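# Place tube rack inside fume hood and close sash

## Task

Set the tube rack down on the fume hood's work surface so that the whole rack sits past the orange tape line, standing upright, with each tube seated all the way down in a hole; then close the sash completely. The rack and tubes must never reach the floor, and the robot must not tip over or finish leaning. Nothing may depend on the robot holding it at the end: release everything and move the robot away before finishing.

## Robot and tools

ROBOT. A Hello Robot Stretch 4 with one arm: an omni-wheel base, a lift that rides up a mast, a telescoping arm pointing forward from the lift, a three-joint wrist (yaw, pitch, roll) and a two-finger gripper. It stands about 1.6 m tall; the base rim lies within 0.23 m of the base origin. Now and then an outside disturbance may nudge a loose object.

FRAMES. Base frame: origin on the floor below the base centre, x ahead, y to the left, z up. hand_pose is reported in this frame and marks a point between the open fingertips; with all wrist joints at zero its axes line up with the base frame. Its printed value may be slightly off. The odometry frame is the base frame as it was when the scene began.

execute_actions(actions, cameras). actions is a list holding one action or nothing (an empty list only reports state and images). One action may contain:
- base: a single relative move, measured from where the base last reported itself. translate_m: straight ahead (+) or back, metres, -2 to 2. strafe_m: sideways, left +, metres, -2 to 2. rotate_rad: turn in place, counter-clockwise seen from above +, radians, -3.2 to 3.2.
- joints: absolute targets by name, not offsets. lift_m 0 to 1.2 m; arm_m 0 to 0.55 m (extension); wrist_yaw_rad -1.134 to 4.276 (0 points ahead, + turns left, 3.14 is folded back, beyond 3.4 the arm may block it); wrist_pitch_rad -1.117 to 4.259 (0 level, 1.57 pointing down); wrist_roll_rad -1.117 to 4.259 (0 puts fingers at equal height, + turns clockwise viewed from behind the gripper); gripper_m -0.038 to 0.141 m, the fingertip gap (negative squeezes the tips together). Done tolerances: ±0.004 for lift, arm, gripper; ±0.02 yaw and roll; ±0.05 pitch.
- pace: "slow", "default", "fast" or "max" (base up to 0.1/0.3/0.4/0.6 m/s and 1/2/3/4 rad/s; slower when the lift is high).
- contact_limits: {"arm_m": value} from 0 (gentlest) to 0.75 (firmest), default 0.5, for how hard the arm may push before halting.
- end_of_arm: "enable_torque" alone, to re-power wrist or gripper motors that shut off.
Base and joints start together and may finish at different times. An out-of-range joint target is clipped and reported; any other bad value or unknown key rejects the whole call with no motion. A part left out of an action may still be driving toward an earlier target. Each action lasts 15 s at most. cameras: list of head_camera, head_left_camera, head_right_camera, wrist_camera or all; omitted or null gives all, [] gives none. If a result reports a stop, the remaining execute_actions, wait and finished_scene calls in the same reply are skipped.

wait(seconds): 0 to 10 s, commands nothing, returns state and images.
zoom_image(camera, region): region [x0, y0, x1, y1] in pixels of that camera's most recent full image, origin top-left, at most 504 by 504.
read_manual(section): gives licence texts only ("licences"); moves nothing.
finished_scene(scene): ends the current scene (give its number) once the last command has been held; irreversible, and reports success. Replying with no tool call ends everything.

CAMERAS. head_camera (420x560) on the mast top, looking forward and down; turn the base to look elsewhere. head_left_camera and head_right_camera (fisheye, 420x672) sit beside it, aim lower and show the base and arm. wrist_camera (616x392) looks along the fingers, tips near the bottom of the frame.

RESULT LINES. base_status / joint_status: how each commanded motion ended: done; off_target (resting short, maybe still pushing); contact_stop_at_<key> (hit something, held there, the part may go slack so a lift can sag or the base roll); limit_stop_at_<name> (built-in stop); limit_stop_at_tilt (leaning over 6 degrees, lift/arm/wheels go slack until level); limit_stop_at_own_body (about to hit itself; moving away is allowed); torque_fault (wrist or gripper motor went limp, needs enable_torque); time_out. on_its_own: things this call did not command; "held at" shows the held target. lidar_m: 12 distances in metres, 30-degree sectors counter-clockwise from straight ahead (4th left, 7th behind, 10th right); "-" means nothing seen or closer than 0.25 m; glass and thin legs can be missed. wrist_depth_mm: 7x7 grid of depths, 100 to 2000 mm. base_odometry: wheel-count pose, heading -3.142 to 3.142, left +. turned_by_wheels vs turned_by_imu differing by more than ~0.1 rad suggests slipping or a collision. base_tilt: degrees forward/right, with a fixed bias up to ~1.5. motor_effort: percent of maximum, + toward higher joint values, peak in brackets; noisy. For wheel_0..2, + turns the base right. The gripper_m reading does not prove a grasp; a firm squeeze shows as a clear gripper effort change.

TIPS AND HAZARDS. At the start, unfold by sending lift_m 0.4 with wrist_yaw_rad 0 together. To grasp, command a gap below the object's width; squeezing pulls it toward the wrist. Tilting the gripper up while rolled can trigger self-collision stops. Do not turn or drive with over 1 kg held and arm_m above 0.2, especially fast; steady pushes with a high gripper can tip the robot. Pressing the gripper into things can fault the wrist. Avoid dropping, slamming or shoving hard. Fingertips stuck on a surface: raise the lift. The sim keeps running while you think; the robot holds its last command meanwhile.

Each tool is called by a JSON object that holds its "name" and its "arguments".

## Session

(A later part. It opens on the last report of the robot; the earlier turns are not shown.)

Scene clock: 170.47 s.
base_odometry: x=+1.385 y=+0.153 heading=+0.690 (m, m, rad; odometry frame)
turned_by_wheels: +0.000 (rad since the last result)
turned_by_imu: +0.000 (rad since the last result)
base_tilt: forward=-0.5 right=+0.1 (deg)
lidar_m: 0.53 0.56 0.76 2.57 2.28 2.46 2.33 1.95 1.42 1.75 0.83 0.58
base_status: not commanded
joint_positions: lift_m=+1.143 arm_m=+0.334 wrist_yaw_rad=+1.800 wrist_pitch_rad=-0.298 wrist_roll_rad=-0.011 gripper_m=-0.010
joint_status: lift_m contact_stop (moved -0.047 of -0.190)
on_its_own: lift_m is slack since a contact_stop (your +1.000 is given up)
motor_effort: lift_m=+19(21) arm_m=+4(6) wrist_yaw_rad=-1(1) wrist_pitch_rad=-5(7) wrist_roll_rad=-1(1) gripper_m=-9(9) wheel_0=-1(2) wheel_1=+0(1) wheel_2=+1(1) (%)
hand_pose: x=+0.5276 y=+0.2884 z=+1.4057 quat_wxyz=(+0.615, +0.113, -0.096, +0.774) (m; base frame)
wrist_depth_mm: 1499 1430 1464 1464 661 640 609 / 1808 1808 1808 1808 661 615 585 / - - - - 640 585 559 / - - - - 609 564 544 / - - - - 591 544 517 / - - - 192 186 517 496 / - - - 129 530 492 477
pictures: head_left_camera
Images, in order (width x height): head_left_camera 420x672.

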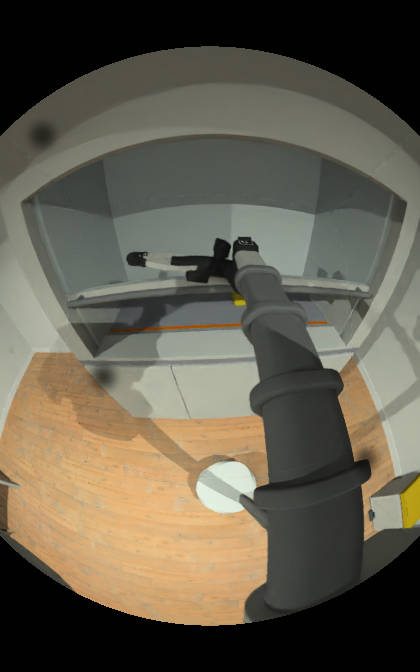

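{"name": "execute_actions", "arguments": {"actions": [{"joints":{"lift_m":0.9},"pace":"slow"}], "cameras": ["head_left_camera"]}}

Scene clock: 175.23 s.
base_odometry: x=+1.385 y=+0.153 heading=+0.690 (m, m, rad; odometry frame)
turned_by_wheels: +0.000 (rad since the last result)
turned_by_imu: +0.000 (rad since the last result)
base_tilt: forward=-0.5 right=+0.0 (deg)
lidar_m: 0.54 0.56 0.76 2.63 2.29 2.48 2.33 1.95 1.41 1.74 0.82 0.58
base_status: not commanded
joint_positions: lift_m=+1.108 arm_m=+0.334 wrist_yaw_rad=+1.800 wrist_pitch_rad=-0.298 wrist_roll_rad=-0.011 gripper_m=-0.010
joint_status: lift_m contact_stop (moved -0.034 of -0.243)
on_its_own: lift_m is slack since a contact_stop (your +0.900 is given up)
motor_effort: lift_m=+19(16) arm_m=+4(4) wrist_yaw_rad=-1(0) wrist_pitch_rad=-6(7) wrist_roll_rad=-1(0) gripper_m=-10(10) wheel_0=-1(1) wheel_1=+0(1) wheel_2=+1(1) (%)
hand_pose: x=+0.5276 y=+0.2884 z=+1.3714 quat_wxyz=(+0.615, +0.113, -0.096, +0.774) (m; base frame)
wrist_depth_mm: 1537 1499 1537 1499 668 647 615 / 1863 1863 1863 1863 661 609 585 / - - - - 640 585 564 / - - - - 603 564 535 / - - - - 585 539 517 / - - - 191 186 521 496 / - - - 129 530 488 477
pictures: head_left_camera
Images, in order (width x height): head_left_camera 420x672.

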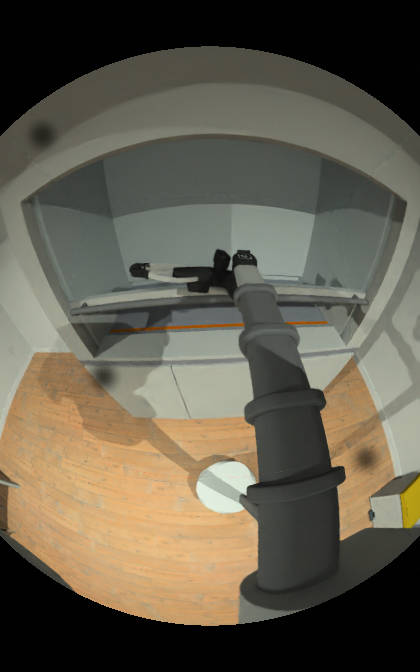

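{"name": "execute_actions", "arguments": {"actions": [{"joints":{"lift_m":1.09},"pace":"slow"}], "cameras": []}}

{"name": "execute_actions", "arguments": {"actions": [{"joints":{"lift_m":0.88},"pace":"slow"}], "cameras": ["head_left_camera"]}}

Scene clock: 184.93 s.
base_odometry: x=+1.385 y=+0.153 heading=+0.690 (m, m, rad; odometry frame)
turned_by_wheels: +0.000 (rad since the last result)
turned_by_imu: +0.000 (rad since the last result)
base_tilt: forward=-0.6 right=+0.0 (deg)
lidar_m: 0.54 0.57 0.77 2.58 2.28 2.47 2.35 1.96 1.43 1.75 0.83 0.58
base_status: not commanded
joint_positions: lift_m=+1.090 arm_m=+0.334 wrist_yaw_rad=+1.800 wrist_pitch_rad=-0.298 wrist_roll_rad=-0.011 gripper_m=-0.010
joint_status: all done
motor_effort: lift_m=+15(18) arm_m=+4(4) wrist_yaw_rad=-1(0) wrist_pitch_rad=-5(6) wrist_roll_rad=-1(1) gripper_m=-10(9) wheel_0=-1(1) wheel_1=+0(0) wheel_2=+0(0) (%)
hand_pose: x=+0.5276 y=+0.2884 z=+1.3532 quat_wxyz=(+0.615, +0.113, -0.096, +0.774) (m; base frame)
wrist_depth_mm: 1499 1499 1537 1537 668 647 609 / 1808 1921 1921 1863 661 621 585 / - - - - 640 591 559 / - - - - 603 564 539 / - - - - 591 544 517 / - - - 192 186 521 496 / - - - 129 535 496 477
pictures: none
No camera images: the call's "cameras" was empty. Leave "cameras" out to get every camera's image.

Scene clock: 185.93 s.
base_odometry: x=+1.385 y=+0.153 heading=+0.690 (m, m, rad; odometry frame)
turned_by_wheels: +0.000 (rad since the last result)
turned_by_imu: +0.000 (rad since the last result)
base_tilt: forward=-0.5 right=+0.0 (deg)
lidar_m: 0.53 0.55 0.75 2.58 2.29 2.47 2.35 1.95 1.42 1.74 0.83 0.57
base_status: not commanded
joint_positions: lift_m=+1.073 arm_m=+0.334 wrist_yaw_rad=+1.800 wrist_pitch_rad=-0.298 wrist_roll_rad=-0.011 gripper_m=-0.010
joint_status: lift_m contact_stop (moved -0.018 of -0.210)
on_its_own: lift_m is slack since a contact_stop (your +0.880 is given up)
motor_effort: lift_m=+19(17) arm_m=+4(4) wrist_yaw_rad=+0(1) wrist_pitch_rad=-5(7) wrist_roll_rad=-1(1) gripper_m=-8(9) wheel_0=-1(1) wheel_1=+0(1) wheel_2=+1(2) (%)
hand_pose: x=+0.5277 y=+0.2884 z=+1.3354 quat_wxyz=(+0.615, +0.113, -0.096, +0.774) (m; base frame)
wrist_depth_mm: 1576 1537 1576 1537 668 640 609 / 1921 1921 1983 1921 668 621 585 / - - - - 647 585 559 / - - - - 609 569 539 / - - - - 585 539 517 / - - - 192 186 517 496 / - - - 129 530 492 477
pictures: head_left_camera
Images, in order (width x height): head_left_camera 420x672.

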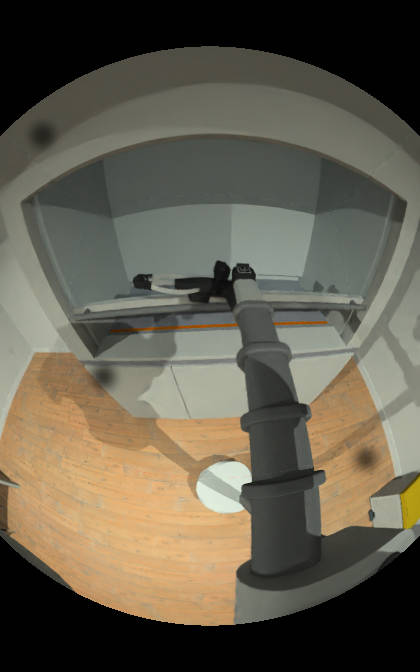

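No gain from that; just continue nudging.

{"name": "execute_actions", "arguments": {"actions": [{"joints":{"lift_m":0.8},"pace":"fast"}], "cameras": ["head_left_camera"]}}

Scene clock: 190.30 s.
base_odometry: x=+1.385 y=+0.153 heading=+0.690 (m, m, rad; odometry frame)
turned_by_wheels: +0.000 (rad since the last result)
turned_by_imu: +0.000 (rad since the last result)
base_tilt: forward=-0.4 right=+0.0 (deg)
lidar_m: 0.53 0.57 0.76 2.59 2.25 2.46 2.33 1.96 1.42 1.76 0.82 0.59
base_status: not commanded
joint_positions: lift_m=+1.040 arm_m=+0.334 wrist_yaw_rad=+1.800 wrist_pitch_rad=-0.298 wrist_roll_rad=-0.011 gripper_m=-0.010
joint_status: lift_m contact_stop (moved -0.032 of -0.273)
on_its_own: lift_m is slack since a contact_stop (your +0.800 is given up)
motor_effort: lift_m=+18(19) arm_m=+3(4) wrist_yaw_rad=-1(1) wrist_pitch_rad=-5(8) wrist_roll_rad=-1(0) gripper_m=-11(9) wheel_0=-1(2) wheel_1=+1(2) wheel_2=+1(3) (%)
hand_pose: x=+0.5278 y=+0.2884 z=+1.3032 quat_wxyz=(+0.615, +0.113, -0.096, +0.774) (m; base frame)
wrist_depth_mm: 1618 1618 1576 1618 668 640 609 / 1921 1983 1983 1921 661 615 591 / - - - - 640 585 559 / - - - - 609 564 544 / - - - - 585 539 512 / - - - 191 186 517 496 / - - - 129 530 496 480
pictures: head_left_camera
Images, in order (width x height): head_left_camera 420x672.

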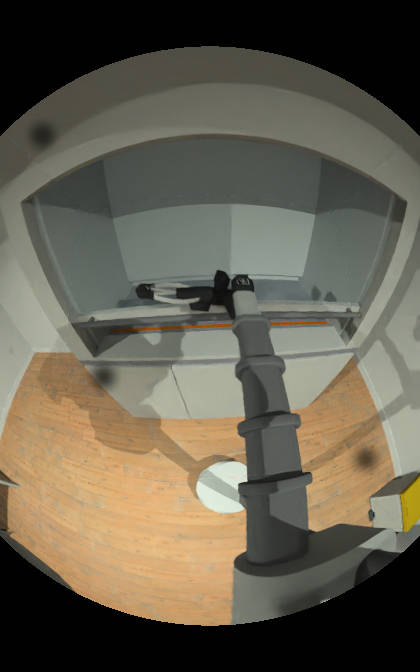

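{"name": "execute_actions", "arguments": {"actions": [{"joints":{"lift_m":0.8},"pace":"default"}], "cameras": ["head_left_camera"]}}

Scene clock: 194.40 s.
base_odometry: x=+1.385 y=+0.153 heading=+0.690 (m, m, rad; odometry frame)
turned_by_wheels: +0.000 (rad since the last result)
turned_by_imu: +0.000 (rad since the last result)
base_tilt: forward=-0.6 right=+0.0 (deg)
lidar_m: 0.54 0.56 0.77 2.62 2.27 2.46 2.34 1.93 1.41 1.74 0.81 0.58
base_status: not commanded
joint_positions: lift_m=+0.994 arm_m=+0.335 wrist_yaw_rad=+1.800 wrist_pitch_rad=-0.298 wrist_roll_rad=-0.011 gripper_m=-0.010
joint_status: lift_m contact_stop (moved -0.047 of -0.240)
on_its_own: lift_m is slack since a contact_stop (your +0.800 is given up)
motor_effort: lift_m=+19(18) arm_m=+2(3) wrist_yaw_rad=-1(1) wrist_pitch_rad=-5(8) wrist_roll_rad=-1(1) gripper_m=-9(11) wheel_0=-1(1) wheel_1=+1(2) wheel_2=+1(2) (%)
hand_pose: x=+0.5279 y=+0.2884 z=+1.2567 quat_wxyz=(+0.615, +0.113, -0.096, +0.774) (m; base frame)
wrist_depth_mm: 1618 1661 1661 1661 668 647 615 / - - - - 668 615 585 / - - - - 640 585 559 / - - - - 603 569 535 / - - - - 591 539 512 / - - - 192 186 517 496 / - - - 129 530 492 477
pictures: head_left_camera
Images, in order (width x height): head_left_camera 420x672.

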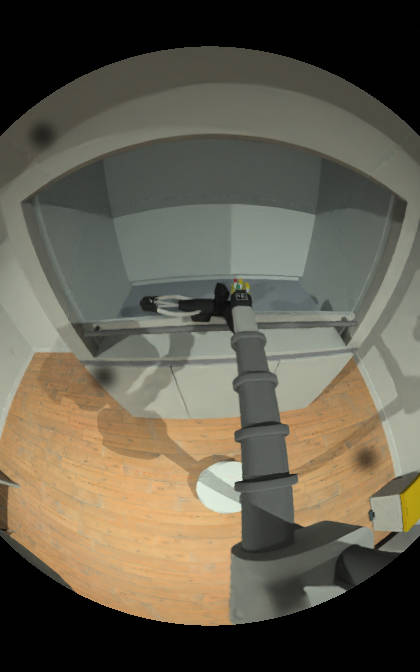

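{"name": "execute_actions", "arguments": {"actions": [{"joints":{"lift_m":0.8},"pace":"default"}], "cameras": ["head_left_camera"]}}

Scene clock: 198.17 s.
base_odometry: x=+1.385 y=+0.153 heading=+0.690 (m, m, rad; odometry frame)
turned_by_wheels: +0.000 (rad since the last result)
turned_by_imu: +0.000 (rad since the last result)
base_tilt: forward=-0.5 right=+0.0 (deg)
lidar_m: 0.53 0.56 0.77 2.58 2.30 2.48 2.34 1.95 1.40 1.73 0.83 0.59
base_status: not commanded
joint_positions: lift_m=+0.941 arm_m=+0.335 wrist_yaw_rad=+1.800 wrist_pitch_rad=-0.298 wrist_roll_rad=-0.011 gripper_m=-0.010
joint_status: lift_m contact_stop (moved -0.052 of -0.194)
on_its_own: lift_m is slack since a contact_stop (your +0.800 is given up)
motor_effort: lift_m=+18(19) arm_m=+2(2) wrist_yaw_rad=+0(1) wrist_pitch_rad=-6(7) wrist_roll_rad=+0(1) gripper_m=-11(10) wheel_0=-1(2) wheel_1=+1(2) wheel_2=+1(3) (%)
hand_pose: x=+0.5280 y=+0.2884 z=+1.2042 quat_wxyz=(+0.615, +0.113, -0.096, +0.774) (m; base frame)
wrist_depth_mm: 1708 1708 1708 1708 691 647 609 / - - - - 668 615 585 / - - - - 634 585 559 / - - - - 609 564 535 / - - - - 585 539 517 / - - - 191 186 517 492 / - - - 129 530 492 477
pictures: head_left_camera
Images, in order (width x height): head_left_camera 420x672.

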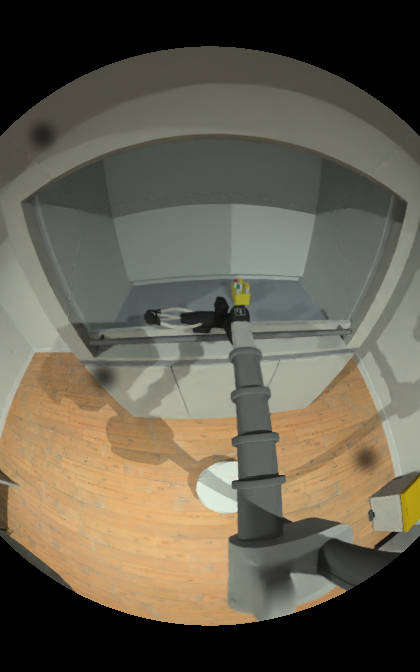

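{"name": "execute_actions", "arguments": {"actions": [{"joints":{"lift_m":0.75},"pace":"slow"}], "cameras": []}}

Scene clock: 203.27 s.
base_odometry: x=+1.385 y=+0.153 heading=+0.690 (m, m, rad; odometry frame)
turned_by_wheels: +0.000 (rad since the last result)
turned_by_imu: +0.000 (rad since the last result)
base_tilt: forward=-0.5 right=+0.0 (deg)
lidar_m: 0.54 0.56 0.75 2.58 2.24 2.47 2.34 1.92 1.41 1.74 0.83 0.57
base_status: not commanded
joint_positions: lift_m=+0.889 arm_m=+0.335 wrist_yaw_rad=+1.800 wrist_pitch_rad=-0.298 wrist_roll_rad=-0.011 gripper_m=-0.010
joint_status: lift_m contact_stop (moved -0.052 of -0.191)
on_its_own: lift_m is slack since a contact_stop (your +0.750 is given up)
motor_effort: lift_m=+19(19) arm_m=+2(2) wrist_yaw_rad=+0(1) wrist_pitch_rad=-5(8) wrist_roll_rad=-1(1) gripper_m=-9(10) wheel_0=-1(1) wheel_1=+1(2) wheel_2=+1(2) (%)
hand_pose: x=+0.5280 y=+0.2884 z=+1.1521 quat_wxyz=(+0.615, +0.113, -0.096, +0.774) (m; base frame)
wrist_depth_mm: 1808 1808 1863 1808 699 640 615 / - - - - 668 615 585 / - - - - 640 591 559 / - - - - 609 564 535 / - - - - 585 539 517 / - - - 192 186 521 492 / - - - 129 535 492 477
pictures: none
No camera images: the call's "cameras" was empty. Leave "cameras" out to get every camera's image.

{"name": "execute_actions", "arguments": {"actions": [{"joints":{"lift_m":0.75},"pace":"slow"}], "cameras": []}}

Scene clock: 206.63 s.
base_odometry: x=+1.385 y=+0.153 heading=+0.690 (m, m, rad; odometry frame)
turned_by_wheels: +0.000 (rad since the last result)
turned_by_imu: +0.000 (rad since the last result)
base_tilt: forward=-0.5 right=+0.0 (deg)
lidar_m: 0.54 0.57 0.77 2.57 2.28 2.47 2.34 1.90 1.42 1.74 0.82 0.58
base_status: not commanded
joint_positions: lift_m=+0.846 arm_m=+0.335 wrist_yaw_rad=+1.800 wrist_pitch_rad=-0.298 wrist_roll_rad=-0.011 gripper_m=-0.010
joint_status: lift_m contact_stop (moved -0.043 of -0.139)
on_its_own: lift_m is slack since a contact_stop (your +0.750 is given up)
motor_effort: lift_m=+18(18) arm_m=+2(2) wrist_yaw_rad=-1(1) wrist_pitch_rad=-5(7) wrist_roll_rad=-1(1) gripper_m=-10(11) wheel_0=-1(1) wheel_1=+0(2) wheel_2=+0(1) (%)
hand_pose: x=+0.5280 y=+0.2884 z=+1.1094 quat_wxyz=(+0.615, +0.113, -0.096, +0.774) (m; base frame)
wrist_depth_mm: 1863 1808 1863 1863 691 647 609 / - - - - 668 609 585 / - - - - 640 585 559 / - - - - 603 559 535 / - - - - 585 539 517 / - - - 192 186 517 492 / - - - 129 530 488 477
pictures: none
No camera images: the call's "cameras" was empty. Leave "cameras" out to get every camera's image.

{"name": "execute_actions", "arguments": {"actions": [{"joints":{"lift_m":0.78},"pace":"slow"}], "cameras": ["head_camera"]}}

Scene clock: 210.50 s.
base_odometry: x=+1.385 y=+0.153 heading=+0.690 (m, m, rad; odometry frame)
turned_by_wheels: +0.000 (rad since the last result)
turned_by_imu: +0.001 (rad since the last result)
base_tilt: forward=-0.5 right=+0.1 (deg)
lidar_m: 0.53 0.56 0.76 2.45 2.30 2.48 2.33 1.93 1.42 1.74 0.80 0.58
base_status: not commanded
joint_positions: lift_m=+0.828 arm_m=+0.335 wrist_yaw_rad=+1.800 wrist_pitch_rad=-0.298 wrist_roll_rad=-0.011 gripper_m=-0.010
joint_status: lift_m contact_stop (moved -0.018 of -0.066)
on_its_own: lift_m is slack since a contact_stop (your +0.780 is given up)
motor_effort: lift_m=+13(19) arm_m=+1(2) wrist_yaw_rad=+0(1) wrist_pitch_rad=-4(6) wrist_roll_rad=-1(1) gripper_m=-10(11) wheel_0=-1(2) wheel_1=+1(1) wheel_2=-3(2) (%)
hand_pose: x=+0.5280 y=+0.2884 z=+1.0912 quat_wxyz=(+0.615, +0.113, -0.096, +0.774) (m; base frame)
wrist_depth_mm: 1863 1863 1983 1921 699 640 609 / - - - - 661 615 585 / - - - - 634 591 559 / - - - - 609 559 535 / - - - - 585 535 512 / - - - 192 186 517 496 / - - - 129 535 488 473
pictures: head_camera
Images, in order (width x height): head_camera 420x560.

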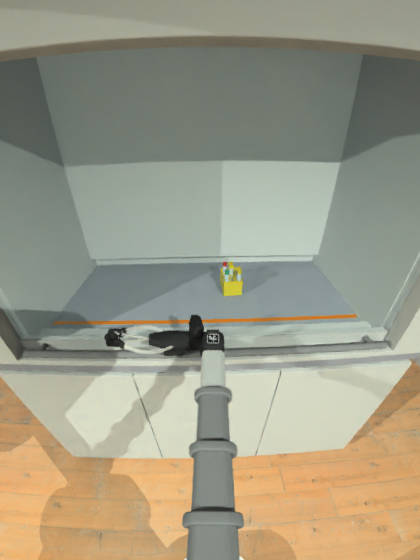

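Lift effort dropped to 13, as in scene 1 when it bottomed out. Retreat.

{"name": "execute_actions", "arguments": {"actions": [{"joints":{"lift_m":0.88},"pace":"fast"}], "cameras": []}}

{"name": "execute_actions", "arguments": {"actions": [{"joints":{"arm_m":0.0,"wrist_yaw_rad":0.6,"wrist_pitch_rad":0.1,"lift_m":0.88},"base":{"translate_m":-0.15},"pace":"fast"}], "cameras": ["head_camera"]}}

{"name": "zoom_image", "arguments": {"camera": "head_camera", "region": [40, 200, 400, 360]}}

Scene clock: 216.50 s.
base_odometry: x=+1.385 y=+0.153 heading=+0.690 (m, m, rad; odometry frame)
turned_by_wheels: +0.000 (rad since the last result)
turned_by_imu: +0.000 (rad since the last result)
base_tilt: forward=-0.5 right=+0.1 (deg)
lidar_m: 0.54 0.56 0.77 2.47 2.29 2.46 2.34 1.95 1.39 1.74 0.82 0.56
base_status: not commanded
joint_positions: lift_m=+0.880 arm_m=+0.335 wrist_yaw_rad=+1.800 wrist_pitch_rad=-0.298 wrist_roll_rad=-0.011 gripper_m=-0.010
joint_status: all done
motor_effort: lift_m=+22(25) arm_m=+2(2) wrist_yaw_rad=-1(0) wrist_pitch_rad=-5(5) wrist_roll_rad=-1(1) gripper_m=-8(9) wheel_0=-1(2) wheel_1=+2(2) wheel_2=-1(3) (%)
hand_pose: x=+0.5281 y=+0.2884 z=+1.1427 quat_wxyz=(+0.615, +0.113, -0.096, +0.774) (m; base frame)
wrist_depth_mm: 1863 1808 1863 1808 691 647 609 / - - - - 668 615 585 / - - - - 634 591 559 / - - - - 609 559 535 / - - - - 585 539 512 / - - - 191 186 517 492 / - - - 129 530 492 473
pictures: none
No camera images: the call's "cameras" was empty. Leave "cameras" out to get every camera's image.

Scene clock: 218.27 s.
base_odometry: x=+1.270 y=+0.058 heading=+0.690 (m, m, rad; odometry frame)
turned_by_wheels: +0.000 (rad since the last result)
turned_by_imu: +0.000 (rad since the last result)
base_tilt: forward=-0.5 right=+0.1 (deg)
lidar_m: 0.70 0.73 0.98 2.24 2.28 2.31 2.18 1.95 1.37 1.37 1.81 0.74
base_status: done
joint_positions: lift_m=+0.880 arm_m=+0.001 wrist_yaw_rad=+0.600 wrist_pitch_rad=+0.102 wrist_roll_rad=-0.011 gripper_m=-0.010
joint_status: all done
motor_effort: lift_m=+22(21) arm_m=-6(7) wrist_yaw_rad=-1(9) wrist_pitch_rad=-6(8) wrist_roll_rad=-1(1) gripper_m=-10(10) wheel_0=+0(4) wheel_1=+0(7) wheel_2=-2(11) (%)
hand_pose: x=+0.4581 y=+0.0899 z=+1.0286 quat_wxyz=(+0.954, -0.020, +0.047, +0.295) (m; base frame)
wrist_depth_mm: - - 831 1098 1078 946 854 / - - 842 1118 1098 960 854 / - - 854 1138 1138 991 878 / - - 842 1098 1118 1008 891 / - - 668 569 500 452 647 / - - 654 191 186 410 366 / 1921 1863 661 129 477 397 373
pictures: head_camera
Images, in order (width x height): head_camera 420x560.

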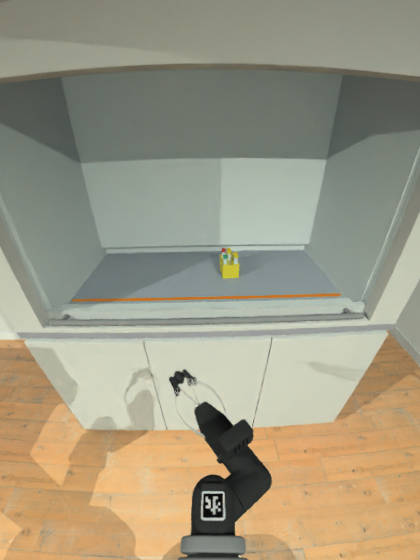

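Region (40, 200, 400, 360) of head_camera's 420x560 image, scaled by 1.400, with more detail than that image has.

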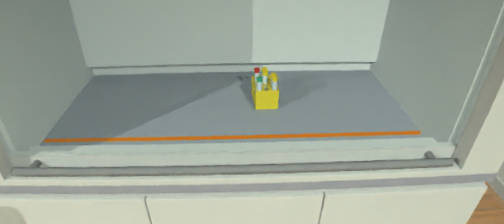

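{"name": "finished_scene", "arguments": {"scene": 2}}

The scene is finished: the task was done.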